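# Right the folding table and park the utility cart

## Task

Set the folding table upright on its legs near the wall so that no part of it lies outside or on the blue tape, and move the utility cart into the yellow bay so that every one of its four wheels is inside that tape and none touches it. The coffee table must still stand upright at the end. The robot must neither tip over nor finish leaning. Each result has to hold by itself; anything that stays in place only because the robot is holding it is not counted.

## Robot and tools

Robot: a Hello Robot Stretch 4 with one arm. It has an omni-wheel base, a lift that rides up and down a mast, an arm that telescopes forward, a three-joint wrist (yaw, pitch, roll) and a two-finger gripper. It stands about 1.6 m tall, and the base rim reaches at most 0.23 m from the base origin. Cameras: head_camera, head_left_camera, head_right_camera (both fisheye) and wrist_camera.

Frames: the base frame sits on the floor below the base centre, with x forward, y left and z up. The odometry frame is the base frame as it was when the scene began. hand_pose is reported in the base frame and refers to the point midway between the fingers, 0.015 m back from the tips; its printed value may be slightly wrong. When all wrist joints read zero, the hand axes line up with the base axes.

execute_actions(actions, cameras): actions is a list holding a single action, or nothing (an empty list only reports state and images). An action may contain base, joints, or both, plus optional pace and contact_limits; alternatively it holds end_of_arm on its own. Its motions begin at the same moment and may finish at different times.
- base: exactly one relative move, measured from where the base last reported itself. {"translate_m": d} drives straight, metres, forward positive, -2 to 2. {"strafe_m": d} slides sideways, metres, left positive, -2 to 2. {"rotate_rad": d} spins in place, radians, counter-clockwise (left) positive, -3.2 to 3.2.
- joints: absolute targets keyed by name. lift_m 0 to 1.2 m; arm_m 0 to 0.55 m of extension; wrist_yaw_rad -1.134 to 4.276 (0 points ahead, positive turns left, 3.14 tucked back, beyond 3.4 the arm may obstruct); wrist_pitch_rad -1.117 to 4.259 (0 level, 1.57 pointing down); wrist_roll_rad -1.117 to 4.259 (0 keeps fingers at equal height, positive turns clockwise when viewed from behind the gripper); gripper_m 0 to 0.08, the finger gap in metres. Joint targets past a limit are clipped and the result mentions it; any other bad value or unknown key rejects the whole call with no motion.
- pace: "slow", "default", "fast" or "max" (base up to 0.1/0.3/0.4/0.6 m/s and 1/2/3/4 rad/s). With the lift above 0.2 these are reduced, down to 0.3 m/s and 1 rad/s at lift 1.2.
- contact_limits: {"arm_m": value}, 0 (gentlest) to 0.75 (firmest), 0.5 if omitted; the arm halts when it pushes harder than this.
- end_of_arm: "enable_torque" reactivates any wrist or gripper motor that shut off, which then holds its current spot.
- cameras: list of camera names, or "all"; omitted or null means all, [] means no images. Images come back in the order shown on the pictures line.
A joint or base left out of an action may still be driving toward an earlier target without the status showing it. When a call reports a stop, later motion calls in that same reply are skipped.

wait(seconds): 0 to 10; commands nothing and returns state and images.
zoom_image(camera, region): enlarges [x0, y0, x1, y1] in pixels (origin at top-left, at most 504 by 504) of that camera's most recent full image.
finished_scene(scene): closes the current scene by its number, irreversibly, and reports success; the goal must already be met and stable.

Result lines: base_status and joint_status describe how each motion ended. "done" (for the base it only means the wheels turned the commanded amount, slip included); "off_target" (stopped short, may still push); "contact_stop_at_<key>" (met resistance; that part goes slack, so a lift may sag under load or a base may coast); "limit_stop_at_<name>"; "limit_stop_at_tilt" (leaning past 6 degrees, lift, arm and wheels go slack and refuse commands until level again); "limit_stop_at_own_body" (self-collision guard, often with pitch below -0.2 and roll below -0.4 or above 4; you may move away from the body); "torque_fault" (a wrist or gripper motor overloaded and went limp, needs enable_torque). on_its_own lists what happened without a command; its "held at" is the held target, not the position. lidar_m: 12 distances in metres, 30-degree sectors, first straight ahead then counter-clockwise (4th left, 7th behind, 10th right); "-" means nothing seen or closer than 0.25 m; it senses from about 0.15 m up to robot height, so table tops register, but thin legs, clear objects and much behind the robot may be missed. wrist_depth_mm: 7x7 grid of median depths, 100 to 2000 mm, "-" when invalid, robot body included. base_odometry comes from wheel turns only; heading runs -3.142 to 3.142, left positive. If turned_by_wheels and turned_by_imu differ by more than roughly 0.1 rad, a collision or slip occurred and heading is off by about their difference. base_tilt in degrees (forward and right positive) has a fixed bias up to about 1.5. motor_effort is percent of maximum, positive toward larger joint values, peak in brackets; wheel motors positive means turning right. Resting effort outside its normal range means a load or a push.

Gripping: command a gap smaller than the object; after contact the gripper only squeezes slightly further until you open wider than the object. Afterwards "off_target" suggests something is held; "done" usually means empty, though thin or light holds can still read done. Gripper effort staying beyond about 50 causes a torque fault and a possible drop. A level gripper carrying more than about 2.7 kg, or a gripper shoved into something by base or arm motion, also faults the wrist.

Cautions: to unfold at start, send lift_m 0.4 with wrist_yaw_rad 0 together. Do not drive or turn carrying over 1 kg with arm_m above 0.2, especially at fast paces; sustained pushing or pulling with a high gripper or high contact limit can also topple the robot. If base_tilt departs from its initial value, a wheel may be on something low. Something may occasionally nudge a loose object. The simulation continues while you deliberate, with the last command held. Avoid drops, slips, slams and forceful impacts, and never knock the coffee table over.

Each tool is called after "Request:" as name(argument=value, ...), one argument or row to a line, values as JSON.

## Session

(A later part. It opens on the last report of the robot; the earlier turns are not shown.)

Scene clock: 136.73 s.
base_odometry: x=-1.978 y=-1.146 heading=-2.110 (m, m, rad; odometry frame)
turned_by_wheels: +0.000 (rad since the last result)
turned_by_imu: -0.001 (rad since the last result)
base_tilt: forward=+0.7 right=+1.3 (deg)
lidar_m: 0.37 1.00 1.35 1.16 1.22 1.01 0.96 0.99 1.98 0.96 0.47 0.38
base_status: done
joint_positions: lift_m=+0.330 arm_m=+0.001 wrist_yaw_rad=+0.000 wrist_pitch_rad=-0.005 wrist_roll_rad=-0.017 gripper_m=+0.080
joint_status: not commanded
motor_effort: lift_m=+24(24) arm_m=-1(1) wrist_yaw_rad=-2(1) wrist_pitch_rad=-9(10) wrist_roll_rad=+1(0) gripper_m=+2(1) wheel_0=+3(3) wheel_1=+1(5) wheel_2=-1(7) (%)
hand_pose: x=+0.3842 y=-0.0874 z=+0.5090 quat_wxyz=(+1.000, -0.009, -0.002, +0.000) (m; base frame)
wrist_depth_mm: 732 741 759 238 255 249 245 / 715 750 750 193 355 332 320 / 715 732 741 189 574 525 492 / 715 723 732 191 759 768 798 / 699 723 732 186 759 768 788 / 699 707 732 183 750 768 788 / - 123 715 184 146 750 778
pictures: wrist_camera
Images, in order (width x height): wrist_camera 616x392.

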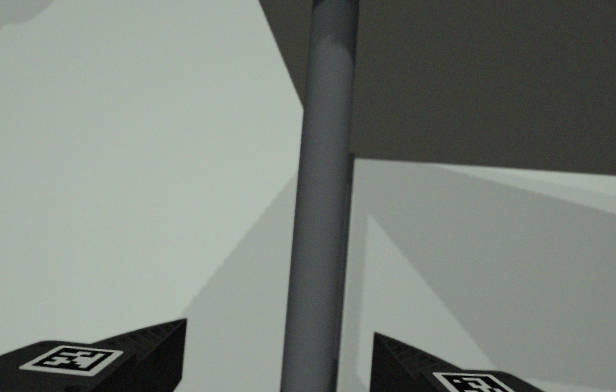

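Depth is 0.185; 0.03 m more forward and about 0.01 m right.

Request:
execute_actions(
  actions=[
    {"base":{"strafe_m":-0.008},"pace":"slow"},
  ],
  cameras=[],
)

Request:
execute_actions(
  actions=[
    {"base":{"translate_m":0.03},"pace":"slow"},
  ],
  cameras=[],
)

Request:
execute_actions(
  actions=[
    {"joints":{"gripper_m":0.0}},
  ],
  cameras=["wrist_camera"],
)

Request:
execute_actions(
  actions=[
    {"base":{"translate_m":-0.19},"pace":"slow"},
  ],
  cameras=["head_camera","head_right_camera"],
)

Scene clock: 142.50 s.
base_odometry: x=-1.985 y=-1.142 heading=-2.110 (m, m, rad; odometry frame)
turned_by_wheels: +0.000 (rad since the last result)
turned_by_imu: -0.001 (rad since the last result)
base_tilt: forward=+0.7 right=+1.3 (deg)
lidar_m: 0.38 1.00 1.36 1.16 1.20 1.03 0.94 0.99 1.97 0.93 0.48 0.37
base_status: done
joint_positions: lift_m=+0.330 arm_m=+0.001 wrist_yaw_rad=+0.000 wrist_pitch_rad=-0.005 wrist_roll_rad=-0.017 gripper_m=+0.080
joint_status: not commanded
motor_effort: lift_m=+24(24) arm_m=-1(1) wrist_yaw_rad=-1(2) wrist_pitch_rad=-9(9) wrist_roll_rad=+1(0) gripper_m=+1(1) wheel_0=+2(6) wheel_1=-1(7) wheel_2=+0(0) (%)
hand_pose: x=+0.3842 y=-0.0874 z=+0.5090 quat_wxyz=(+1.000, -0.009, -0.002, +0.000) (m; base frame)
wrist_depth_mm: 723 741 759 200 256 249 247 / 732 741 759 191 357 336 319 / 715 715 741 192 569 521 488 / 715 723 750 187 759 778 788 / 691 715 723 184 759 768 788 / 699 707 723 186 750 778 778 / - 123 723 181 146 750 759
pictures: none
No camera images: the call's "cameras" was empty. Leave "cameras" out to get every camera's image.

Scene clock: 143.87 s.
base_odometry: x=-2.000 y=-1.168 heading=-2.110 (m, m, rad; odometry frame)
turned_by_wheels: +0.000 (rad since the last result)
turned_by_imu: +0.000 (rad since the last result)
base_tilt: forward=+0.7 right=+1.3 (deg)
lidar_m: 0.34 0.96 1.32 1.15 1.20 1.05 0.98 1.02 1.97 0.85 0.44 0.35
base_status: done
joint_positions: lift_m=+0.330 arm_m=+0.001 wrist_yaw_rad=+0.000 wrist_pitch_rad=-0.005 wrist_roll_rad=-0.017 gripper_m=+0.080
joint_status: not commanded
motor_effort: lift_m=+24(24) arm_m=-1(1) wrist_yaw_rad=-1(2) wrist_pitch_rad=-9(7) wrist_roll_rad=+1(1) gripper_m=+1(1) wheel_0=+3(2) wheel_1=+1(3) wheel_2=-2(6) (%)
hand_pose: x=+0.3842 y=-0.0874 z=+0.5090 quat_wxyz=(+1.000, -0.009, -0.002, +0.000) (m; base frame)
wrist_depth_mm: 691 715 723 162 256 249 247 / 699 723 723 159 357 334 319 / 691 707 715 157 574 530 488 / 683 699 707 157 741 750 759 / 668 683 707 153 723 750 750 / 676 676 699 152 723 741 741 / - 123 683 151 146 732 741
pictures: none
No camera images: the call's "cameras" was empty. Leave "cameras" out to get every camera's image.

Scene clock: 145.10 s.
base_odometry: x=-2.000 y=-1.168 heading=-2.111 (m, m, rad; odometry frame)
turned_by_wheels: -0.001 (rad since the last result)
turned_by_imu: -0.001 (rad since the last result)
base_tilt: forward=+0.7 right=+1.3 (deg)
lidar_m: 0.34 0.98 1.30 1.17 1.18 1.03 0.99 1.03 1.97 0.88 0.44 0.34
base_status: not commanded
joint_positions: lift_m=+0.330 arm_m=+0.001 wrist_yaw_rad=-0.008 wrist_pitch_rad=-0.005 wrist_roll_rad=-0.017 gripper_m=+0.021
joint_status: gripper_m off_target (ended at +0.021, target +0.000)
on_its_own: gripper_m is held at +0.016, not at your +0.000, by its contact guard: the fingers met something; wrist_yaw_rad is at rest, and its effort (+22) is outside its rest range (-13 to +13)
motor_effort: lift_m=+24(24) arm_m=-1(1) wrist_yaw_rad=+22(27) wrist_pitch_rad=-10(12) wrist_roll_rad=+0(1) gripper_m=-45(50) wheel_0=-6(6) wheel_1=-2(2) wheel_2=-3(3) (%)
hand_pose: x=+0.3834 y=-0.0892 z=+0.5090 quat_wxyz=(+1.000, -0.009, -0.002, -0.004) (m; base frame)
wrist_depth_mm: 691 707 732 163 256 248 246 / 691 707 723 158 355 332 319 / 676 699 715 158 569 521 488 / 676 699 707 155 732 750 778 / 668 691 699 153 732 759 768 / 661 676 691 154 715 732 759 / 654 668 133 147 715 732 759
pictures: wrist_camera
Images, in order (width x height): wrist_camera 616x392.

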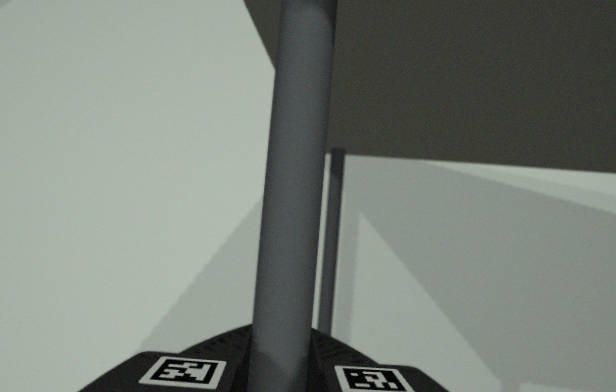

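Scene clock: 148.27 s.
base_odometry: x=-1.903 y=-1.005 heading=-2.111 (m, m, rad; odometry frame)
turned_by_wheels: +0.000 (rad since the last result)
turned_by_imu: +0.001 (rad since the last result)
base_tilt: forward=+0.7 right=+1.3 (deg)
lidar_m: 0.33 1.16 1.55 1.12 1.39 0.85 0.79 0.82 1.85 1.27 0.48 0.34
base_status: done
joint_positions: lift_m=+0.330 arm_m=+0.001 wrist_yaw_rad=+0.005 wrist_pitch_rad=-0.004 wrist_roll_rad=-0.017 gripper_m=+0.021
joint_status: not commanded
on_its_own: gripper_m is held at +0.016, not at your +0.000, by its contact guard: the fingers met something; wrist_yaw_rad is at rest, and its effort (-15) is outside its rest range (-13 to +13)
motor_effort: lift_m=+24(24) arm_m=-1(1) wrist_yaw_rad=-15(23) wrist_pitch_rad=-11(11) wrist_roll_rad=+1(0) gripper_m=-45(45) wheel_0=-4(12) wheel_1=-1(6) wheel_2=+6(11) (%)
hand_pose: x=+0.3845 y=-0.0864 z=+0.5089 quat_wxyz=(+1.000, -0.009, -0.002, +0.002) (m; base frame)
wrist_depth_mm: 891 904 891 163 256 248 247 / 878 904 917 160 353 332 319 / 866 891 904 159 574 530 488 / 866 891 891 156 917 960 946 / 866 878 866 154 917 917 946 / 831 878 866 154 917 931 960 / 831 831 134 148 904 917 931
pictures: head_camera, head_right_camera
Images, in order (width x height): head_camera 420x560, head_right_camera 420x672.

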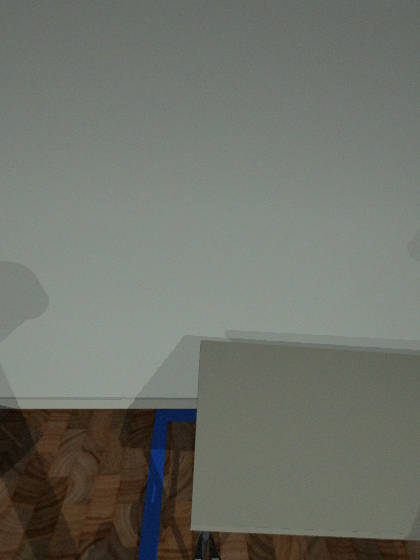

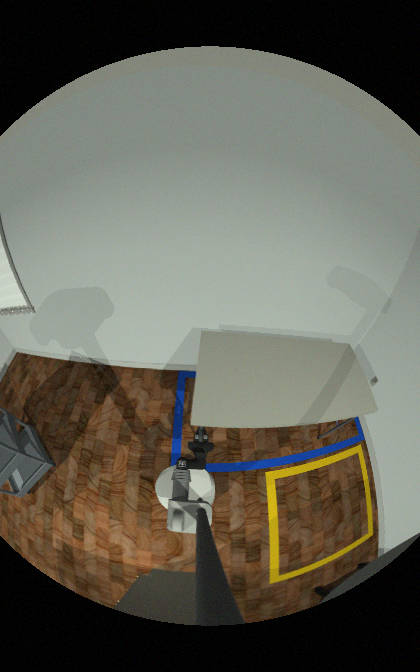

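Request:
execute_actions(
  actions=[
    {"base":{"translate_m":-0.02},"pace":"slow"},
  ],
  cameras=[],
)

Request:
execute_actions(
  actions=[
    {"joints":{"gripper_m":0.08}},
  ],
  cameras=[],
)

Request:
execute_actions(
  actions=[
    {"base":{"translate_m":-0.4}},
  ],
  cameras=[],
)

Request:
execute_actions(
  actions=[
    {"base":{"strafe_m":-0.5}},
  ],
)

Scene clock: 157.53 s.
base_odometry: x=-1.892 y=-0.988 heading=-2.111 (m, m, rad; odometry frame)
turned_by_wheels: +0.000 (rad since the last result)
turned_by_imu: -0.001 (rad since the last result)
base_tilt: forward=+0.6 right=+1.3 (deg)
lidar_m: 0.34 1.20 1.60 1.12 1.37 0.80 0.77 0.79 1.83 1.88 0.49 0.36
base_status: done
joint_positions: lift_m=+0.330 arm_m=+0.001 wrist_yaw_rad=+0.005 wrist_pitch_rad=-0.004 wrist_roll_rad=-0.017 gripper_m=+0.021
joint_status: not commanded
on_its_own: gripper_m is held at +0.016, not at your +0.000, by its contact guard: the fingers met something; wrist_yaw_rad is at rest, and its effort (-14) is outside its rest range (-13 to +13)
motor_effort: lift_m=+24(24) arm_m=-1(1) wrist_yaw_rad=-14(15) wrist_pitch_rad=-10(10) wrist_roll_rad=+1(1) gripper_m=-44(44) wheel_0=-4(6) wheel_1=-3(2) wheel_2=+4(8) (%)
hand_pose: x=+0.3845 y=-0.0864 z=+0.5089 quat_wxyz=(+1.000, -0.009, -0.002, +0.002) (m; base frame)
wrist_depth_mm: 904 917 931 163 256 249 247 / 891 904 917 159 351 332 319 / 891 904 917 160 574 521 488 / 878 904 917 156 946 960 1008 / 866 878 904 154 931 960 976 / 866 878 891 155 917 960 960 / 878 866 134 148 931 946 960
pictures: none
No camera images: the call's "cameras" was empty. Leave "cameras" out to get every camera's image.

Scene clock: 158.77 s.
base_odometry: x=-1.892 y=-0.988 heading=-2.111 (m, m, rad; odometry frame)
turned_by_wheels: +0.000 (rad since the last result)
turned_by_imu: +0.000 (rad since the last result)
base_tilt: forward=+0.7 right=+1.3 (deg)
lidar_m: 0.33 1.17 1.59 1.12 1.34 0.82 0.76 0.80 1.82 1.88 0.49 0.36
base_status: not commanded
joint_positions: lift_m=+0.330 arm_m=+0.001 wrist_yaw_rad=+0.001 wrist_pitch_rad=-0.004 wrist_roll_rad=-0.017 gripper_m=+0.080
joint_status: all done
motor_effort: lift_m=+24(24) arm_m=-1(1) wrist_yaw_rad=-3(14) wrist_pitch_rad=-11(12) wrist_roll_rad=+1(1) gripper_m=+1(40) wheel_0=-2(4) wheel_1=-2(3) wheel_2=+1(4) (%)
hand_pose: x=+0.3842 y=-0.0873 z=+0.5089 quat_wxyz=(+1.000, -0.009, -0.002, +0.000) (m; base frame)
wrist_depth_mm: 904 931 946 163 256 251 247 / 891 917 917 161 355 336 319 / 878 904 917 160 569 530 488 / 891 917 904 156 946 976 976 / 866 904 917 156 931 960 960 / 854 878 891 158 931 960 960 / - 123 878 904 146 946 946
pictures: none
No camera images: the call's "cameras" was empty. Leave "cameras" out to get every camera's image.

Scene clock: 161.57 s.
base_odometry: x=-1.686 y=-0.645 heading=-2.112 (m, m, rad; odometry frame)
turned_by_wheels: +0.000 (rad since the last result)
turned_by_imu: +0.001 (rad since the last result)
base_tilt: forward=+0.7 right=+1.3 (deg)
lidar_m: 0.75 1.60 1.20 1.17 2.95 0.37 0.37 0.37 1.40 1.89 1.04 0.78
base_status: done
joint_positions: lift_m=+0.330 arm_m=+0.001 wrist_yaw_rad=+0.000 wrist_pitch_rad=-0.004 wrist_roll_rad=-0.017 gripper_m=+0.080
joint_status: not commanded
motor_effort: lift_m=+24(24) arm_m=-1(1) wrist_yaw_rad=-2(2) wrist_pitch_rad=-9(11) wrist_roll_rad=+1(1) gripper_m=+2(2) wheel_0=-2(4) wheel_1=+1(8) wheel_2=-2(10) (%)
hand_pose: x=+0.3842 y=-0.0874 z=+0.5089 quat_wxyz=(+1.000, -0.009, -0.002, +0.000) (m; base frame)
wrist_depth_mm: 1281 1308 1336 1397 1366 1430 1499 / 1281 1308 1308 1366 1366 1430 1464 / 1281 1281 1308 603 569 535 554 / 1255 1281 1281 1336 1308 1336 1098 / 1229 1255 1336 1336 1308 1336 1397 / 1255 1281 1255 1308 1308 1336 1366 / - 123 1255 1281 146 1336 1366
pictures: none
No camera images: the call's "cameras" was empty. Leave "cameras" out to get every camera's image.

Scene clock: 164.57 s.
base_odometry: x=-2.115 y=-0.388 heading=-2.112 (m, m, rad; odometry frame)
turned_by_wheels: +0.000 (rad since the last result)
turned_by_imu: +0.001 (rad since the last result)
base_tilt: forward=+0.7 right=+1.3 (deg)
lidar_m: 0.73 0.77 1.98 1.68 0.54 0.42 0.78 1.04 1.25 1.37 1.06 0.76
base_status: done
joint_positions: lift_m=+0.330 arm_m=+0.001 wrist_yaw_rad=+0.000 wrist_pitch_rad=-0.004 wrist_roll_rad=-0.017 gripper_m=+0.080
joint_status: not commanded
motor_effort: lift_m=+24(24) arm_m=-1(1) wrist_yaw_rad=-2(2) wrist_pitch_rad=-9(9) wrist_roll_rad=+0(0) gripper_m=+1(2) wheel_0=+0(12) wheel_1=+1(8) wheel_2=-1(2) (%)
hand_pose: x=+0.3842 y=-0.0874 z=+0.5090 quat_wxyz=(+1.000, -0.009, -0.002, +0.000) (m; base frame)
wrist_depth_mm: 1336 1336 1366 1397 1397 1430 1430 / 530 512 1336 1430 1397 1430 1464 / 904 741 683 627 574 525 554 / 1281 1336 1308 1366 1366 1366 1430 / 1255 1281 1281 1336 1366 1366 1397 / 1229 1281 1281 1336 1336 1366 1397 / - 123 1229 1308 146 1366 1430
pictures: head_camera, head_left_camera, head_right_camera, wrist_camera
Images, in order (width x height): head_camera 420x560, head_left_camera 420x672, head_right_camera 420x672, wrist_camera 616x392.

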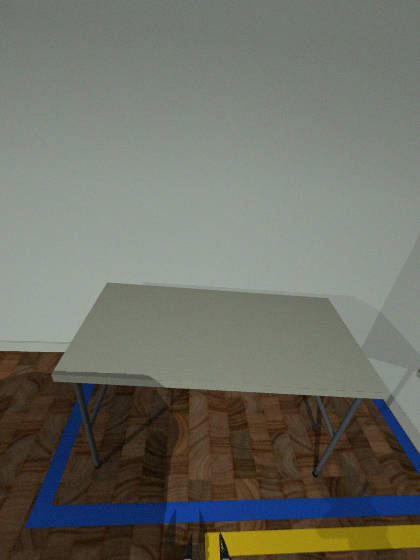

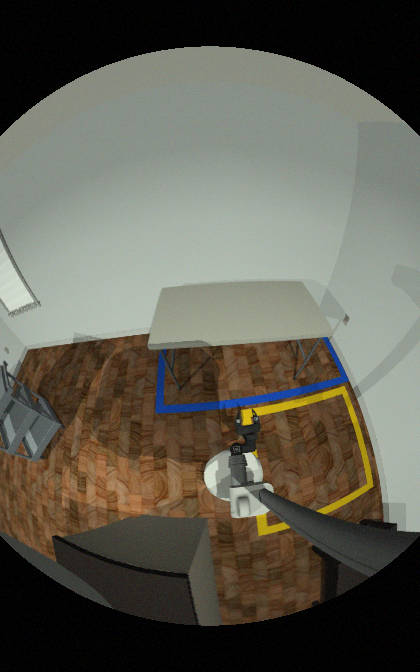

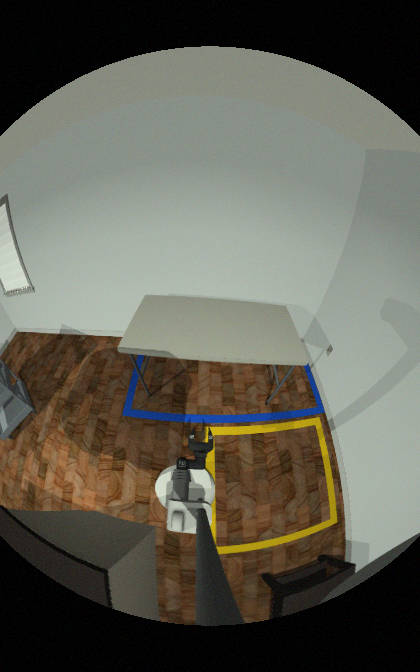

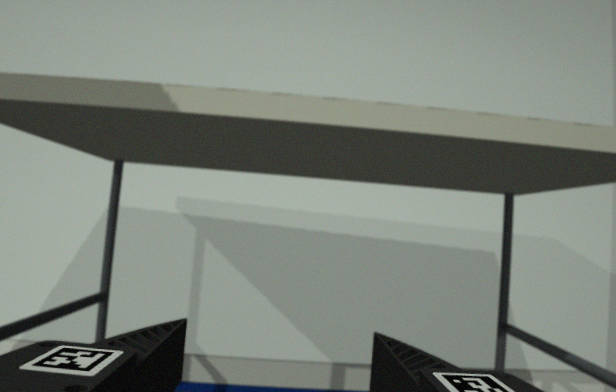

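Request:
execute_actions(
  actions=[
    {"base":{"strafe_m":-0.6},"joints":{"wrist_yaw_rad":3.05,"gripper_m":0.04}},
  ],
  cameras=[],
)

Request:
execute_actions(
  actions=[
    {"base":{"translate_m":0.42},"joints":{"lift_m":0.2}},
  ],
  cameras=[],
)

Request:
execute_actions(
  actions=[
    {"base":{"translate_m":0.135},"pace":"slow"},
  ],
  cameras=[],
)

Request:
execute_actions(
  actions=[
    {"base":{"translate_m":-0.555}},
  ],
  cameras=[],
)

Request:
execute_actions(
  actions=[
    {"base":{"strafe_m":0.6},"pace":"fast"},
  ],
)

Scene clock: 178.23 s.
base_odometry: x=-2.630 y=-0.079 heading=-2.111 (m, m, rad; odometry frame)
turned_by_wheels: +0.000 (rad since the last result)
turned_by_imu: +0.000 (rad since the last result)
base_tilt: forward=+0.7 right=+1.3 (deg)
lidar_m: 0.73 0.76 1.08 2.28 0.90 1.14 0.87 0.90 0.83 0.77 0.79 1.10
base_status: done
joint_positions: lift_m=+0.330 arm_m=+0.001 wrist_yaw_rad=+3.050 wrist_pitch_rad=-0.004 wrist_roll_rad=-0.017 gripper_m=+0.040
joint_status: all done
motor_effort: lift_m=+24(24) arm_m=-1(1) wrist_yaw_rad=+0(7) wrist_pitch_rad=-9(8) wrist_roll_rad=+0(1) gripper_m=-2(1) wheel_0=+0(9) wheel_1=+2(10) wheel_2=-1(1) (%)
hand_pose: x=-0.0323 y=+0.1065 z=+0.5090 quat_wxyz=(+0.046, +0.002, -0.009, +0.999) (m; base frame)
wrist_depth_mm: - 144 - - - - - / - 142 - - - - - / 110 140 - - - 1366 917 / 129 147 - - 1863 1229 904 / 904 917 - - 1863 1182 878 / 1708 1618 1921 - 1708 1138 866 / 1042 1118 1255 1397 768 1098 842
pictures: none
No camera images: the call's "cameras" was empty. Leave "cameras" out to get every camera's image.

Scene clock: 181.10 s.
base_odometry: x=-2.846 y=-0.439 heading=-2.111 (m, m, rad; odometry frame)
turned_by_wheels: +0.000 (rad since the last result)
turned_by_imu: -0.002 (rad since the last result)
base_tilt: forward=+0.7 right=+1.3 (deg)
lidar_m: 0.28 0.33 0.46 2.23 1.14 1.16 1.30 1.15 0.80 0.77 0.79 0.32
base_status: done
joint_positions: lift_m=+0.200 arm_m=+0.001 wrist_yaw_rad=+3.050 wrist_pitch_rad=-0.004 wrist_roll_rad=-0.017 gripper_m=+0.040
joint_status: all done
motor_effort: lift_m=+18(23) arm_m=-1(1) wrist_yaw_rad=+0(1) wrist_pitch_rad=-9(11) wrist_roll_rad=+0(0) gripper_m=-2(2) wheel_0=+1(8) wheel_1=+1(6) wheel_2=+2(10) (%)
hand_pose: x=-0.0323 y=+0.1065 z=+0.3795 quat_wxyz=(+0.046, +0.002, -0.009, +0.999) (m; base frame)
wrist_depth_mm: - 144 - - - - - / - 142 - - - - 1078 / 110 141 - - - 1255 1042 / 129 147 - - 1863 1229 1008 / 1281 - - - 1808 1182 1008 / 1366 1464 1618 - 1661 1160 991 / 1042 1182 976 1098 732 1138 991
pictures: none
No camera images: the call's "cameras" was empty. Leave "cameras" out to get every camera's image.

Scene clock: 183.73 s.
base_odometry: x=-2.915 y=-0.555 heading=-2.111 (m, m, rad; odometry frame)
turned_by_wheels: +0.000 (rad since the last result)
turned_by_imu: -0.001 (rad since the last result)
base_tilt: forward=+0.7 right=+1.3 (deg)
lidar_m: 0.25 0.25 0.25 0.73 1.33 1.26 1.41 1.14 0.82 0.75 0.79 0.25
base_status: done
joint_positions: lift_m=+0.200 arm_m=+0.001 wrist_yaw_rad=+3.050 wrist_pitch_rad=-0.004 wrist_roll_rad=-0.017 gripper_m=+0.040
joint_status: not commanded
motor_effort: lift_m=+18(18) arm_m=-1(1) wrist_yaw_rad=-1(0) wrist_pitch_rad=-12(8) wrist_roll_rad=+1(0) gripper_m=-2(1) wheel_0=+3(5) wheel_1=+1(1) wheel_2=-1(5) (%)
hand_pose: x=-0.0323 y=+0.1065 z=+0.3795 quat_wxyz=(+0.046, +0.002, -0.009, +0.999) (m; base frame)
wrist_depth_mm: - 144 - - - - - / - 142 - - - - - / 110 140 - - - 1229 1182 / 129 147 - - 1921 1205 1182 / 1537 - - - 1863 1182 1182 / 1430 1464 1708 - 1708 1160 1182 / 1078 1160 1008 1098 699 1160 1138
pictures: none
No camera images: the call's "cameras" was empty. Leave "cameras" out to get every camera's image.

Scene clock: 187.07 s.
base_odometry: x=-2.630 y=-0.079 heading=-2.111 (m, m, rad; odometry frame)
turned_by_wheels: +0.000 (rad since the last result)
turned_by_imu: +0.001 (rad since the last result)
base_tilt: forward=+0.7 right=+1.3 (deg)
lidar_m: 0.71 0.76 1.05 2.26 0.90 1.15 0.87 0.90 0.82 0.78 0.81 1.08
base_status: done
joint_positions: lift_m=+0.200 arm_m=+0.001 wrist_yaw_rad=+3.050 wrist_pitch_rad=-0.004 wrist_roll_rad=-0.017 gripper_m=+0.040
joint_status: not commanded
motor_effort: lift_m=+19(19) arm_m=-1(1) wrist_yaw_rad=-1(0) wrist_pitch_rad=-10(9) wrist_roll_rad=+0(1) gripper_m=-2(1) wheel_0=-2(2) wheel_1=+0(4) wheel_2=-2(10) (%)
hand_pose: x=-0.0323 y=+0.1065 z=+0.3794 quat_wxyz=(+0.046, +0.002, -0.009, +0.999) (m; base frame)
wrist_depth_mm: - 143 - - - - - / - 142 - - - - 904 / 110 141 - - - 1229 917 / 129 147 - - 1863 1205 891 / 1708 - - - 1863 1182 878 / 1182 1118 1576 - 1661 1138 866 / 1060 1182 991 1118 707 1098 842
pictures: none
No camera images: the call's "cameras" was empty. Leave "cameras" out to get every camera's image.

Scene clock: 189.77 s.
base_odometry: x=-2.115 y=-0.387 heading=-2.111 (m, m, rad; odometry frame)
turned_by_wheels: +0.000 (rad since the last result)
turned_by_imu: -0.001 (rad since the last result)
base_tilt: forward=+0.7 right=+1.3 (deg)
lidar_m: 0.72 0.78 1.99 1.67 0.53 0.41 0.81 1.07 1.24 1.39 1.07 0.77
base_status: done
joint_positions: lift_m=+0.200 arm_m=+0.001 wrist_yaw_rad=+3.050 wrist_pitch_rad=-0.004 wrist_roll_rad=-0.017 gripper_m=+0.040
joint_status: not commanded
motor_effort: lift_m=+19(19) arm_m=-1(1) wrist_yaw_rad=-1(0) wrist_pitch_rad=-9(9) wrist_roll_rad=+0(1) gripper_m=-2(2) wheel_0=+2(15) wheel_1=-1(11) wheel_2=-1(2) (%)
hand_pose: x=-0.0323 y=+0.1065 z=+0.3794 quat_wxyz=(+0.046, +0.002, -0.009, +0.999) (m; base frame)
wrist_depth_mm: - 144 - - 539 549 580 / - 142 - 1042 530 549 574 / 110 141 - 946 517 539 559 / 129 147 - 854 512 539 559 / - - - 798 508 530 549 / 1430 1708 1808 750 504 521 549 / 1060 1160 991 691 322 521 544
pictures: head_camera, head_left_camera, head_right_camera, wrist_camera
Images, in order (width x height): head_camera 420x560, head_left_camera 420x672, head_right_camera 420x672, wrist_camera 616x392.

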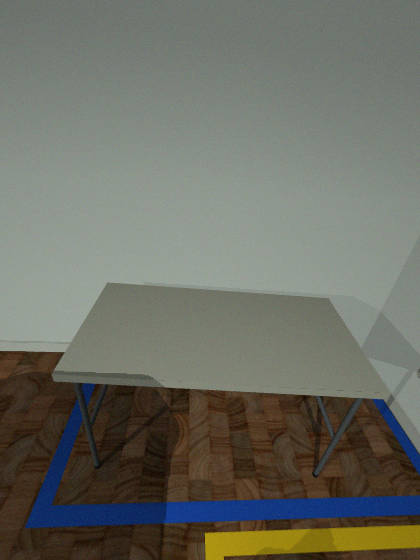

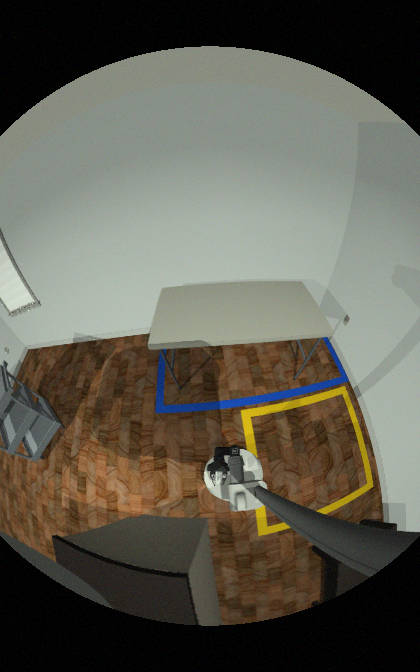

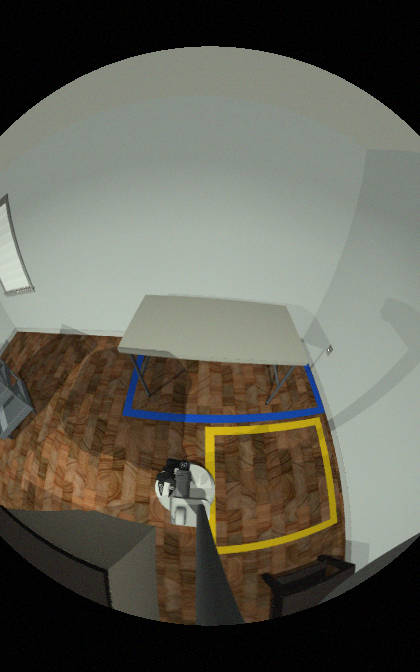

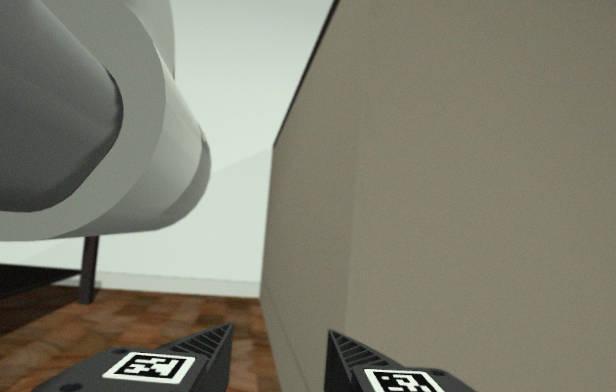

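Request:
execute_actions(
  actions=[
    {"base":{"strafe_m":-0.6},"pace":"fast"},
  ],
  cameras=[],
)

Request:
execute_actions(
  actions=[
    {"base":{"translate_m":0.5}},
  ],
  cameras=["head_left_camera"],
)

Request:
execute_actions(
  actions=[
    {"base":{"translate_m":0.115},"pace":"slow"},
  ],
  cameras=[],
)

Request:
execute_actions(
  actions=[
    {"base":{"translate_m":-0.615},"pace":"fast"},
  ],
  cameras=[],
)

Request:
execute_actions(
  actions=[
    {"base":{"strafe_m":0.6},"pace":"fast"},
  ],
  cameras=["head_camera"],
)

Scene clock: 198.87 s.
base_odometry: x=-2.630 y=-0.079 heading=-2.111 (m, m, rad; odometry frame)
turned_by_wheels: +0.000 (rad since the last result)
turned_by_imu: +0.000 (rad since the last result)
base_tilt: forward=+0.7 right=+1.4 (deg)
lidar_m: 0.71 0.78 1.09 2.26 0.90 1.15 0.87 0.90 0.83 0.76 0.80 1.11
base_status: done
joint_positions: lift_m=+0.200 arm_m=+0.001 wrist_yaw_rad=+3.050 wrist_pitch_rad=-0.004 wrist_roll_rad=-0.017 gripper_m=+0.040
joint_status: not commanded
motor_effort: lift_m=+19(20) arm_m=-1(1) wrist_yaw_rad=-1(0) wrist_pitch_rad=-10(11) wrist_roll_rad=+1(1) gripper_m=-1(2) wheel_0=-2(11) wheel_1=+2(12) wheel_2=-1(1) (%)
hand_pose: x=-0.0323 y=+0.1065 z=+0.3793 quat_wxyz=(+0.046, +0.002, -0.009, +0.999) (m; base frame)
wrist_depth_mm: - 143 - - - - - / - 142 - - - - 931 / 110 141 - - - 1229 931 / 129 147 - - 1921 1182 904 / 1708 - - - 1921 1160 878 / 1160 1098 1537 - 1708 1160 866 / 1078 1160 1008 1098 699 1098 854
pictures: none
No camera images: the call's "cameras" was empty. Leave "cameras" out to get every camera's image.

Scene clock: 202.00 s.
base_odometry: x=-2.887 y=-0.508 heading=-2.111 (m, m, rad; odometry frame)
turned_by_wheels: +0.000 (rad since the last result)
turned_by_imu: -0.002 (rad since the last result)
base_tilt: forward=+0.7 right=+1.3 (deg)
lidar_m: 0.25 0.25 0.33 0.99 1.28 1.21 1.38 1.15 0.82 0.75 0.80 0.25
base_status: done
joint_positions: lift_m=+0.200 arm_m=+0.001 wrist_yaw_rad=+3.050 wrist_pitch_rad=-0.004 wrist_roll_rad=-0.017 gripper_m=+0.040
joint_status: not commanded
motor_effort: lift_m=+20(19) arm_m=-1(1) wrist_yaw_rad=-1(1) wrist_pitch_rad=-11(9) wrist_roll_rad=+1(1) gripper_m=-2(2) wheel_0=+1(6) wheel_1=+1(10) wheel_2=+2(11) (%)
hand_pose: x=-0.0323 y=+0.1065 z=+0.3793 quat_wxyz=(+0.046, +0.002, -0.009, +0.999) (m; base frame)
wrist_depth_mm: - 144 - - - - - / - 142 - - - - - / 110 141 - - - 1229 1118 / 129 147 - - 1863 1255 1118 / 1499 - - - 1808 1205 1098 / 1430 1464 1618 - 1708 1138 1098 / 1060 1160 991 1118 715 1118 1078
pictures: head_left_camera
Images, in order (width x height): head_left_camera 420x672.

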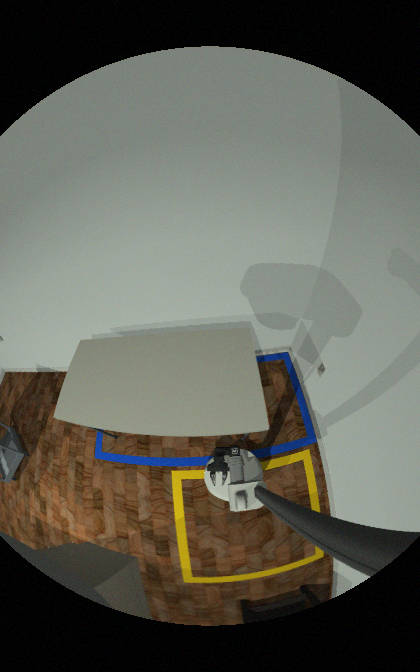

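Scene clock: 204.43 s.
base_odometry: x=-2.946 y=-0.606 heading=-2.111 (m, m, rad; odometry frame)
turned_by_wheels: +0.000 (rad since the last result)
turned_by_imu: -0.001 (rad since the last result)
base_tilt: forward=+0.7 right=+1.3 (deg)
lidar_m: 0.25 0.25 0.25 0.54 1.42 1.28 1.48 1.15 0.82 0.77 0.78 0.25
base_status: done
joint_positions: lift_m=+0.200 arm_m=+0.001 wrist_yaw_rad=+3.050 wrist_pitch_rad=-0.004 wrist_roll_rad=-0.017 gripper_m=+0.040
joint_status: not commanded
motor_effort: lift_m=+20(19) arm_m=-1(1) wrist_yaw_rad=-1(0) wrist_pitch_rad=-10(12) wrist_roll_rad=+0(0) gripper_m=-2(2) wheel_0=+4(6) wheel_1=+0(4) wheel_2=-4(7) (%)
hand_pose: x=-0.0323 y=+0.1065 z=+0.3793 quat_wxyz=(+0.046, +0.002, -0.009, +0.999) (m; base frame)
wrist_depth_mm: - 143 - - - - - / - 142 - - - - - / 110 141 - - - 1229 1255 / 129 147 - - 1921 1229 1229 / 1618 - - - 1863 1182 1205 / 1537 1499 1708 - 1708 1205 1205 / 1078 1138 976 1098 699 1160 1205
pictures: none
No camera images: the call's "cameras" was empty. Leave "cameras" out to get every camera's image.

Scene clock: 207.33 s.
base_odometry: x=-2.630 y=-0.079 heading=-2.111 (m, m, rad; odometry frame)
turned_by_wheels: +0.000 (rad since the last result)
turned_by_imu: +0.001 (rad since the last result)
base_tilt: forward=+0.7 right=+1.3 (deg)
lidar_m: 0.74 0.78 1.08 2.25 0.88 1.14 0.87 0.90 0.81 0.78 0.82 1.09
base_status: done
joint_positions: lift_m=+0.200 arm_m=+0.001 wrist_yaw_rad=+3.050 wrist_pitch_rad=-0.004 wrist_roll_rad=-0.017 gripper_m=+0.040
joint_status: not commanded
motor_effort: lift_m=+20(20) arm_m=-1(1) wrist_yaw_rad=-1(1) wrist_pitch_rad=-13(11) wrist_roll_rad=+1(0) gripper_m=-2(2) wheel_0=-1(7) wheel_1=+1(8) wheel_2=-2(12) (%)
hand_pose: x=-0.0323 y=+0.1065 z=+0.3793 quat_wxyz=(+0.046, +0.002, -0.009, +0.999) (m; base frame)
wrist_depth_mm: - 143 - - - - - / - 141 - - - - 931 / 110 141 - - - 1205 917 / 129 147 - - 1863 1182 904 / 1661 - - - 1756 1182 878 / 1205 1098 1576 - 1756 1138 854 / 1060 1138 976 1118 707 1098 854
pictures: none
No camera images: the call's "cameras" was empty. Leave "cameras" out to get every camera's image.

Scene clock: 210.03 s.
base_odometry: x=-2.115 y=-0.387 heading=-2.111 (m, m, rad; odometry frame)
turned_by_wheels: +0.000 (rad since the last result)
turned_by_imu: -0.001 (rad since the last result)
base_tilt: forward=+0.6 right=+1.4 (deg)
lidar_m: 0.74 0.78 1.98 1.68 0.55 0.43 0.79 1.03 1.27 1.39 1.44 0.78
base_status: done
joint_positions: lift_m=+0.200 arm_m=+0.001 wrist_yaw_rad=+3.050 wrist_pitch_rad=-0.004 wrist_roll_rad=-0.017 gripper_m=+0.040
joint_status: not commanded
motor_effort: lift_m=+20(20) arm_m=-1(1) wrist_yaw_rad=-1(1) wrist_pitch_rad=-11(9) wrist_roll_rad=+1(0) gripper_m=-2(2) wheel_0=+2(12) wheel_1=-1(12) wheel_2=-1(1) (%)
hand_pose: x=-0.0323 y=+0.1065 z=+0.3793 quat_wxyz=(+0.046, +0.002, -0.009, +0.999) (m; base frame)
wrist_depth_mm: - 144 - - 535 554 574 / - 142 - 1042 530 549 569 / 110 140 - 946 521 544 564 / 129 147 - 866 512 535 559 / - - - 788 508 530 554 / 1464 1708 1863 732 504 521 549 / 1078 1205 976 699 320 517 535
pictures: head_camera
Images, in order (width x height): head_camera 420x560.

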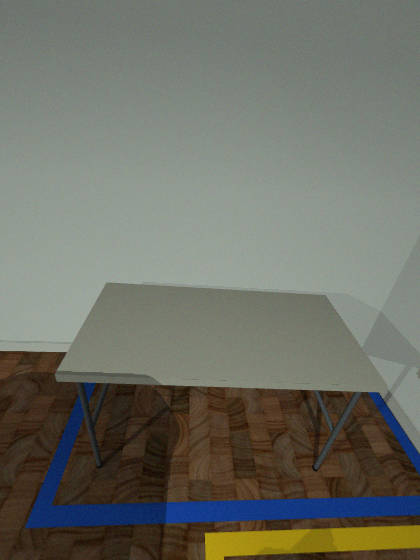

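Request:
execute_actions(
  actions=[
    {"base":{"strafe_m":1.1},"pace":"fast"},
  ],
  cameras=[],
)

Request:
execute_actions(
  actions=[
    {"base":{"rotate_rad":1.555},"pace":"fast"},
  ],
  cameras=["head_camera","head_left_camera"],
)

Scene clock: 219.50 s.
base_odometry: x=-1.172 y=-0.953 heading=-2.111 (m, m, rad; odometry frame)
turned_by_wheels: +0.000 (rad since the last result)
turned_by_imu: -0.002 (rad since the last result)
base_tilt: forward=+0.7 right=+1.3 (deg)
lidar_m: 1.53 1.59 0.61 0.65 2.31 2.34 1.32 0.49 0.54 2.49 1.09 0.98
base_status: done
joint_positions: lift_m=+0.200 arm_m=+0.001 wrist_yaw_rad=+3.050 wrist_pitch_rad=-0.004 wrist_roll_rad=-0.017 gripper_m=+0.040
joint_status: not commanded
motor_effort: lift_m=+20(20) arm_m=-1(1) wrist_yaw_rad=+0(1) wrist_pitch_rad=-10(10) wrist_roll_rad=+1(2) gripper_m=-2(2) wheel_0=+0(11) wheel_1=+0(12) wheel_2=-1(3) (%)
hand_pose: x=-0.0323 y=+0.1065 z=+0.3793 quat_wxyz=(+0.046, +0.002, -0.009, +0.999) (m; base frame)
wrist_depth_mm: - 144 - - - - - / - 142 - - - - - / 110 141 - - - - - / 129 147 - - - - - / 741 1255 - - - - - / 788 1464 1863 - - - - / 878 1160 991 1098 707 1397 1464
pictures: none
No camera images: the call's "cameras" was empty. Leave "cameras" out to get every camera's image.

Scene clock: 221.23 s.
base_odometry: x=-1.172 y=-0.953 heading=-0.556 (m, m, rad; odometry frame)
turned_by_wheels: +1.555 (rad since the last result)
turned_by_imu: +1.575 (rad since the last result)
base_tilt: forward=+0.7 right=+1.3 (deg)
lidar_m: 0.64 2.30 2.33 1.31 0.49 0.56 2.48 1.08 0.98 1.52 1.58 0.60
base_status: done
joint_positions: lift_m=+0.200 arm_m=+0.001 wrist_yaw_rad=+3.050 wrist_pitch_rad=-0.004 wrist_roll_rad=-0.017 gripper_m=+0.040
joint_status: not commanded
motor_effort: lift_m=+20(20) arm_m=-1(2) wrist_yaw_rad=-1(1) wrist_pitch_rad=-7(8) wrist_roll_rad=+1(1) gripper_m=-2(2) wheel_0=+0(8) wheel_1=+1(9) wheel_2=+1(8) (%)
hand_pose: x=-0.0323 y=+0.1065 z=+0.3793 quat_wxyz=(+0.046, +0.002, -0.009, +0.999) (m; base frame)
wrist_depth_mm: - 144 - - - 544 496 / - 142 - - 866 525 496 / 110 141 - - 831 517 488 / 129 147 - - 809 508 484 / - - - - 768 492 480 / 1499 1661 1921 - 750 488 469 / 1060 1138 991 1078 368 473 469
pictures: head_camera, head_left_camera
Images, in order (width x height): head_camera 420x560, head_left_camera 420x672.

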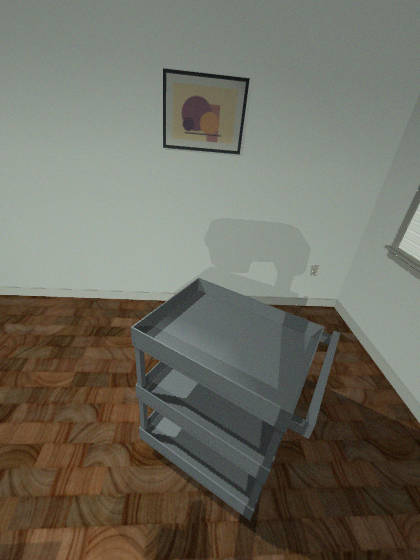

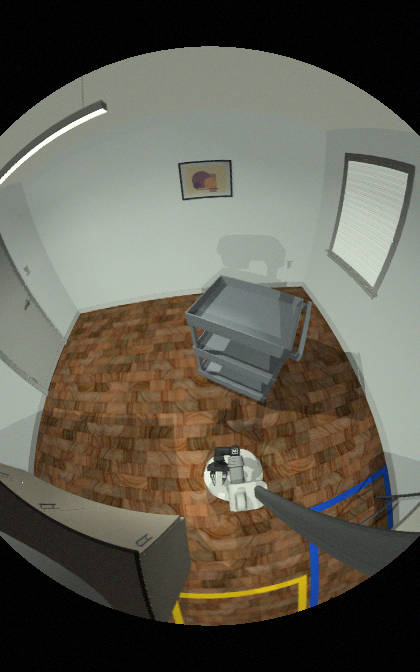

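Request:
execute_actions(
  actions=[
    {"base":{"strafe_m":-0.84},"joints":{"lift_m":0.675},"pace":"fast"},
  ],
  cameras=[],
)

Request:
execute_actions(
  actions=[
    {"base":{"translate_m":0.3},"joints":{"wrist_yaw_rad":0}},
  ],
  cameras=[],
)

Request:
execute_actions(
  actions=[
    {"base":{"rotate_rad":1.03},"joints":{"wrist_roll_rad":1.57,"gripper_m":0.08}},
  ],
  cameras=["head_camera","wrist_camera"],
)

Scene clock: 245.00 s.
base_odometry: x=-1.615 y=-1.667 heading=-0.556 (m, m, rad; odometry frame)
turned_by_wheels: +0.000 (rad since the last result)
turned_by_imu: -0.001 (rad since the last result)
base_tilt: forward=+0.7 right=+1.3 (deg)
lidar_m: 2.27 0.70 0.80 1.28 1.26 2.45 0.64 0.68 0.73 0.67 0.69 0.96
base_status: done
joint_positions: lift_m=+0.675 arm_m=+0.001 wrist_yaw_rad=+3.050 wrist_pitch_rad=-0.004 wrist_roll_rad=-0.017 gripper_m=+0.040
joint_status: all done
motor_effort: lift_m=+25(27) arm_m=-2(1) wrist_yaw_rad=+0(1) wrist_pitch_rad=-11(9) wrist_roll_rad=+1(2) gripper_m=-2(2) wheel_0=-2(14) wheel_1=+0(15) wheel_2=+0(0) (%)
hand_pose: x=-0.0323 y=+0.1065 z=+0.8539 quat_wxyz=(+0.046, +0.002, -0.009, +0.999) (m; base frame)
wrist_depth_mm: - 144 - - - - - / - 142 - - - - - / 110 141 - - - - - / 129 147 - - - - - / 1098 1308 - - - - - / 732 759 820 - - - - / 1618 - 1808 - - - -
pictures: none
No camera images: the call's "cameras" was empty. Leave "cameras" out to get every camera's image.

Scene clock: 247.47 s.
base_odometry: x=-1.360 y=-1.825 heading=-0.556 (m, m, rad; odometry frame)
turned_by_wheels: +0.000 (rad since the last result)
turned_by_imu: -0.001 (rad since the last result)
base_tilt: forward=+0.7 right=+1.3 (deg)
lidar_m: 1.98 0.55 0.51 2.58 1.39 2.63 0.93 0.97 0.72 0.65 0.69 0.93
base_status: done
joint_positions: lift_m=+0.675 arm_m=+0.001 wrist_yaw_rad=+0.001 wrist_pitch_rad=-0.004 wrist_roll_rad=-0.017 gripper_m=+0.040
joint_status: all done
motor_effort: lift_m=+25(25) arm_m=-1(2) wrist_yaw_rad=-3(8) wrist_pitch_rad=-11(9) wrist_roll_rad=+1(1) gripper_m=-2(2) wheel_0=+2(6) wheel_1=+0(6) wheel_2=+0(11) (%)
hand_pose: x=+0.3842 y=-0.0873 z=+0.8539 quat_wxyz=(+1.000, -0.009, -0.002, +0.000) (m; base frame)
wrist_depth_mm: 1708 1756 1756 1863 1863 1160 798 / 1708 1708 1756 1708 1756 1138 809 / 1708 1756 1756 1808 1808 1078 788 / 1661 1661 1708 1808 1756 1118 778 / 1661 1708 1661 1756 1756 1060 768 / 1661 1618 1708 1708 1756 1025 732 / 1618 1708 1618 1618 732 991 741
pictures: none
No camera images: the call's "cameras" was empty. Leave "cameras" out to get every camera's image.

Scene clock: 249.20 s.
base_odometry: x=-1.360 y=-1.825 heading=+0.474 (m, m, rad; odometry frame)
turned_by_wheels: +1.030 (rad since the last result)
turned_by_imu: +1.043 (rad since the last result)
base_tilt: forward=+0.7 right=+1.3 (deg)
lidar_m: 0.52 2.61 1.37 1.68 0.94 0.97 0.70 0.66 0.70 0.91 1.97 0.54
base_status: done
joint_positions: lift_m=+0.675 arm_m=+0.001 wrist_yaw_rad=+0.000 wrist_pitch_rad=-0.004 wrist_roll_rad=+1.570 gripper_m=+0.080
joint_status: all done
motor_effort: lift_m=+24(25) arm_m=-2(2) wrist_yaw_rad=-1(3) wrist_pitch_rad=-8(9) wrist_roll_rad=+2(5) gripper_m=+1(1) wheel_0=-3(7) wheel_1=+1(4) wheel_2=+0(8) (%)
hand_pose: x=+0.3842 y=-0.0874 z=+0.8540 quat_wxyz=(+0.708, +0.707, -0.002, +0.002) (m; base frame)
wrist_depth_mm: 1863 1863 1756 368 387 402 399 / - - - 362 - 741 521 / - - - 362 976 732 521 / - - - 359 976 732 521 / - - - 355 960 707 512 / - - - 351 946 691 508 / - 123 - 353 146 591 504
pictures: head_camera, wrist_camera
Images, in order (width x height): head_camera 420x560, wrist_camera 616x392.

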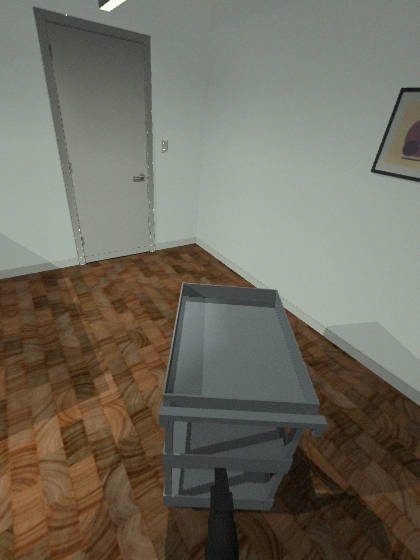

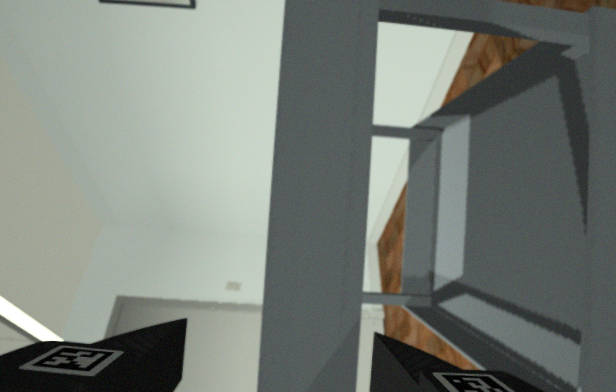

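Request:
execute_actions(
  actions=[
    {"base":{"translate_m":0.13},"pace":"slow"},
  ],
  cameras=["wrist_camera"],
)

Scene clock: 257.50 s.
base_odometry: x=-1.245 y=-1.766 heading=+0.474 (m, m, rad; odometry frame)
turned_by_wheels: +0.000 (rad since the last result)
turned_by_imu: -0.001 (rad since the last result)
base_tilt: forward=+0.6 right=+1.3 (deg)
lidar_m: 0.38 2.97 1.31 1.55 1.00 1.07 0.84 0.78 0.80 1.00 1.91 0.42
base_status: done
joint_positions: lift_m=+0.675 arm_m=+0.001 wrist_yaw_rad=+0.000 wrist_pitch_rad=-0.004 wrist_roll_rad=+1.570 gripper_m=+0.080
joint_status: not commanded
motor_effort: lift_m=+24(24) arm_m=-2(1) wrist_yaw_rad=-2(2) wrist_pitch_rad=-6(8) wrist_roll_rad=+2(1) gripper_m=+1(1) wheel_0=+2(5) wheel_1=+2(2) wheel_2=-1(7) (%)
hand_pose: x=+0.3842 y=-0.0874 z=+0.8540 quat_wxyz=(+0.708, +0.707, -0.002, +0.002) (m; base frame)
wrist_depth_mm: 1808 1756 1756 171 236 1661 488 / - - - 169 233 715 530 / - - - 168 232 741 525 / - - - 167 229 723 521 / - - - 166 229 715 517 / - - - 166 228 699 500 / - 123 - 223 146 591 500
pictures: wrist_camera
Images, in order (width x height): wrist_camera 616x392.

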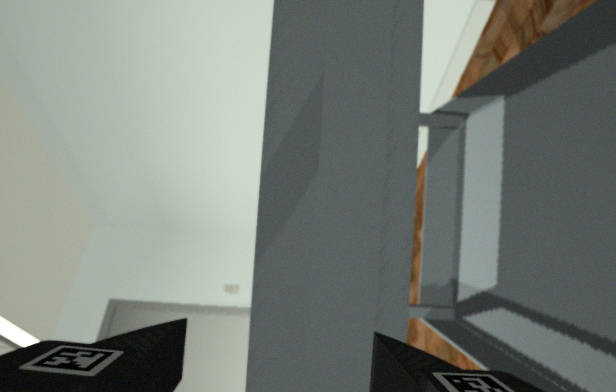

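Now grip and start the turn in small steps.

Request:
execute_actions(
  actions=[
    {"base":{"translate_m":0.01},"pace":"slow"},
  ],
  cameras=[],
)

Request:
execute_actions(
  actions=[
    {"joints":{"gripper_m":0.0}},
  ],
  cameras=[],
)

Request:
execute_actions(
  actions=[
    {"base":{"strafe_m":-0.1},"pace":"slow"},
  ],
  cameras=[],
)

Request:
execute_actions(
  actions=[
    {"base":{"rotate_rad":0.15},"pace":"slow"},
  ],
  cameras=["head_camera","wrist_camera"],
)

Scene clock: 264.87 s.
base_odometry: x=-1.236 y=-1.761 heading=+0.474 (m, m, rad; odometry frame)
turned_by_wheels: +0.000 (rad since the last result)
turned_by_imu: -0.001 (rad since the last result)
base_tilt: forward=+0.7 right=+1.3 (deg)
lidar_m: 0.39 2.96 1.32 1.54 1.00 1.04 0.83 0.79 0.83 1.03 0.56 0.42
base_status: done
joint_positions: lift_m=+0.675 arm_m=+0.001 wrist_yaw_rad=+0.000 wrist_pitch_rad=-0.004 wrist_roll_rad=+1.570 gripper_m=+0.080
joint_status: not commanded
motor_effort: lift_m=+24(24) arm_m=-1(2) wrist_yaw_rad=-2(2) wrist_pitch_rad=-9(10) wrist_roll_rad=+2(2) gripper_m=+1(1) wheel_0=+2(6) wheel_1=+0(2) wheel_2=+0(4) (%)
hand_pose: x=+0.3842 y=-0.0874 z=+0.8540 quat_wxyz=(+0.708, +0.707, -0.002, +0.002) (m; base frame)
wrist_depth_mm: 1756 1756 1756 160 224 1661 492 / - - - 159 224 707 521 / - - - 158 222 732 525 / - - - 157 220 732 517 / - - - 156 218 715 512 / - - - 156 216 691 500 / - 123 - 213 146 591 492
pictures: none
No camera images: the call's "cameras" was empty. Leave "cameras" out to get every camera's image.

Scene clock: 266.07 s.
base_odometry: x=-1.236 y=-1.761 heading=+0.474 (m, m, rad; odometry frame)
turned_by_wheels: +0.000 (rad since the last result)
turned_by_imu: +0.000 (rad since the last result)
base_tilt: forward=+0.7 right=+1.3 (deg)
lidar_m: 0.39 2.95 1.30 1.53 1.03 1.05 0.86 0.77 0.82 1.05 0.53 0.42
base_status: not commanded
joint_positions: lift_m=+0.675 arm_m=+0.001 wrist_yaw_rad=+0.000 wrist_pitch_rad=-0.006 wrist_roll_rad=+1.570 gripper_m=+0.022
joint_status: gripper_m off_target (ended at +0.022, target +0.000)
on_its_own: gripper_m is held at +0.018, not at your +0.000, by its contact guard: the fingers met something
motor_effort: lift_m=+24(24) arm_m=-2(2) wrist_yaw_rad=-2(1) wrist_pitch_rad=-4(10) wrist_roll_rad=+2(3) gripper_m=-38(38) wheel_0=+2(2) wheel_1=+0(0) wheel_2=+0(0) (%)
hand_pose: x=+0.3842 y=-0.0874 z=+0.8543 quat_wxyz=(+0.708, +0.707, -0.002, +0.002) (m; base frame)
wrist_depth_mm: 1756 1756 1756 161 224 1661 488 / - - - 159 223 707 530 / - - - 158 222 741 535 / - - - 157 220 723 517 / - - - 156 219 707 521 / - - - 156 217 699 504 / - - 136 153 216 654 496
pictures: none
No camera images: the call's "cameras" was empty. Leave "cameras" out to get every camera's image.

Scene clock: 268.20 s.
base_odometry: x=-1.190 y=-1.850 heading=+0.475 (m, m, rad; odometry frame)
turned_by_wheels: +0.001 (rad since the last result)
turned_by_imu: +0.001 (rad since the last result)
base_tilt: forward=+0.6 right=+1.3 (deg)
lidar_m: 0.37 2.99 1.40 1.63 1.10 1.11 0.79 0.71 0.76 0.95 1.83 0.41
base_status: done
joint_positions: lift_m=+0.675 arm_m=+0.001 wrist_yaw_rad=+0.006 wrist_pitch_rad=-0.006 wrist_roll_rad=+1.569 gripper_m=+0.022
joint_status: not commanded
on_its_own: gripper_m is held at +0.018, not at your +0.000, by its contact guard: the fingers met something; wrist_yaw_rad is at rest, and its effort (-18) is outside its rest range (-13 to +13)
motor_effort: lift_m=+24(24) arm_m=-2(2) wrist_yaw_rad=-18(23) wrist_pitch_rad=-8(6) wrist_roll_rad=+5(6) gripper_m=-38(39) wheel_0=+5(11) wheel_1=+0(9) wheel_2=+2(5) (%)
hand_pose: x=+0.3847 y=-0.0862 z=+0.8542 quat_wxyz=(+0.708, +0.706, +0.000, +0.004) (m; base frame)
wrist_depth_mm: 1661 1661 1618 182 252 1576 1229 / 1921 1921 1921 176 245 1708 496 / - - - 171 236 691 530 / - - - 167 231 732 525 / - - - 163 226 707 512 / - - - 158 220 699 504 / - - 136 153 215 691 492
pictures: none
No camera images: the call's "cameras" was empty. Leave "cameras" out to get every camera's image.

Scene clock: 269.27 s.
base_odometry: x=-1.190 y=-1.850 heading=+0.624 (m, m, rad; odometry frame)
turned_by_wheels: +0.149 (rad since the last result)
turned_by_imu: +0.151 (rad since the last result)
base_tilt: forward=+0.7 right=+1.3 (deg)
lidar_m: 0.40 1.97 1.40 2.74 1.10 0.96 0.73 0.74 0.81 1.18 0.51 0.40
base_status: done
joint_positions: lift_m=+0.675 arm_m=+0.001 wrist_yaw_rad=-0.006 wrist_pitch_rad=-0.006 wrist_roll_rad=+1.569 gripper_m=+0.022
joint_status: not commanded
on_its_own: gripper_m is held at +0.018, not at your +0.000, by its contact guard: the fingers met something; wrist_yaw_rad is at rest, and its effort (+17) is outside its rest range (-13 to +13)
motor_effort: lift_m=+24(24) arm_m=-2(2) wrist_yaw_rad=+17(24) wrist_pitch_rad=-3(6) wrist_roll_rad=+5(5) gripper_m=-39(38) wheel_0=-7(8) wheel_1=-1(4) wheel_2=-3(7) (%)
hand_pose: x=+0.3836 y=-0.0887 z=+0.8544 quat_wxyz=(+0.708, +0.706, -0.004, +0.000) (m; base frame)
wrist_depth_mm: 1921 1863 1808 150 212 1708 500 / - - - 150 212 699 535 / - - - 151 213 741 530 / - - - 153 215 723 521 / - - - 153 215 707 512 / - - - 154 216 668 508 / - - 136 153 217 1499 480
pictures: head_camera, wrist_camera
Images, in order (width x height): head_camera 420x560, wrist_camera 616x392.

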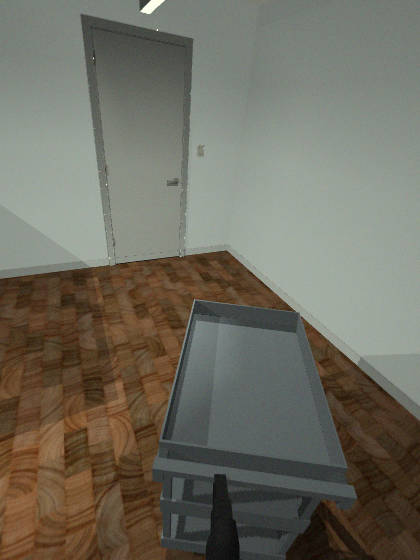

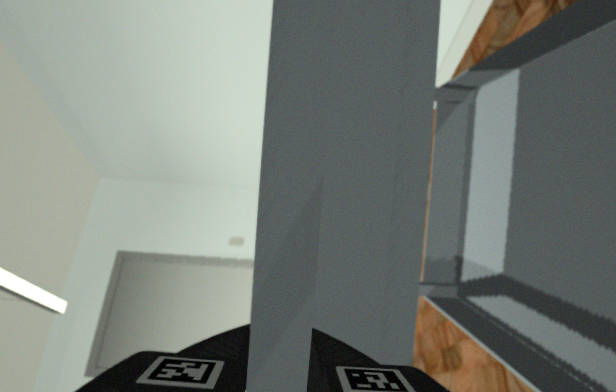

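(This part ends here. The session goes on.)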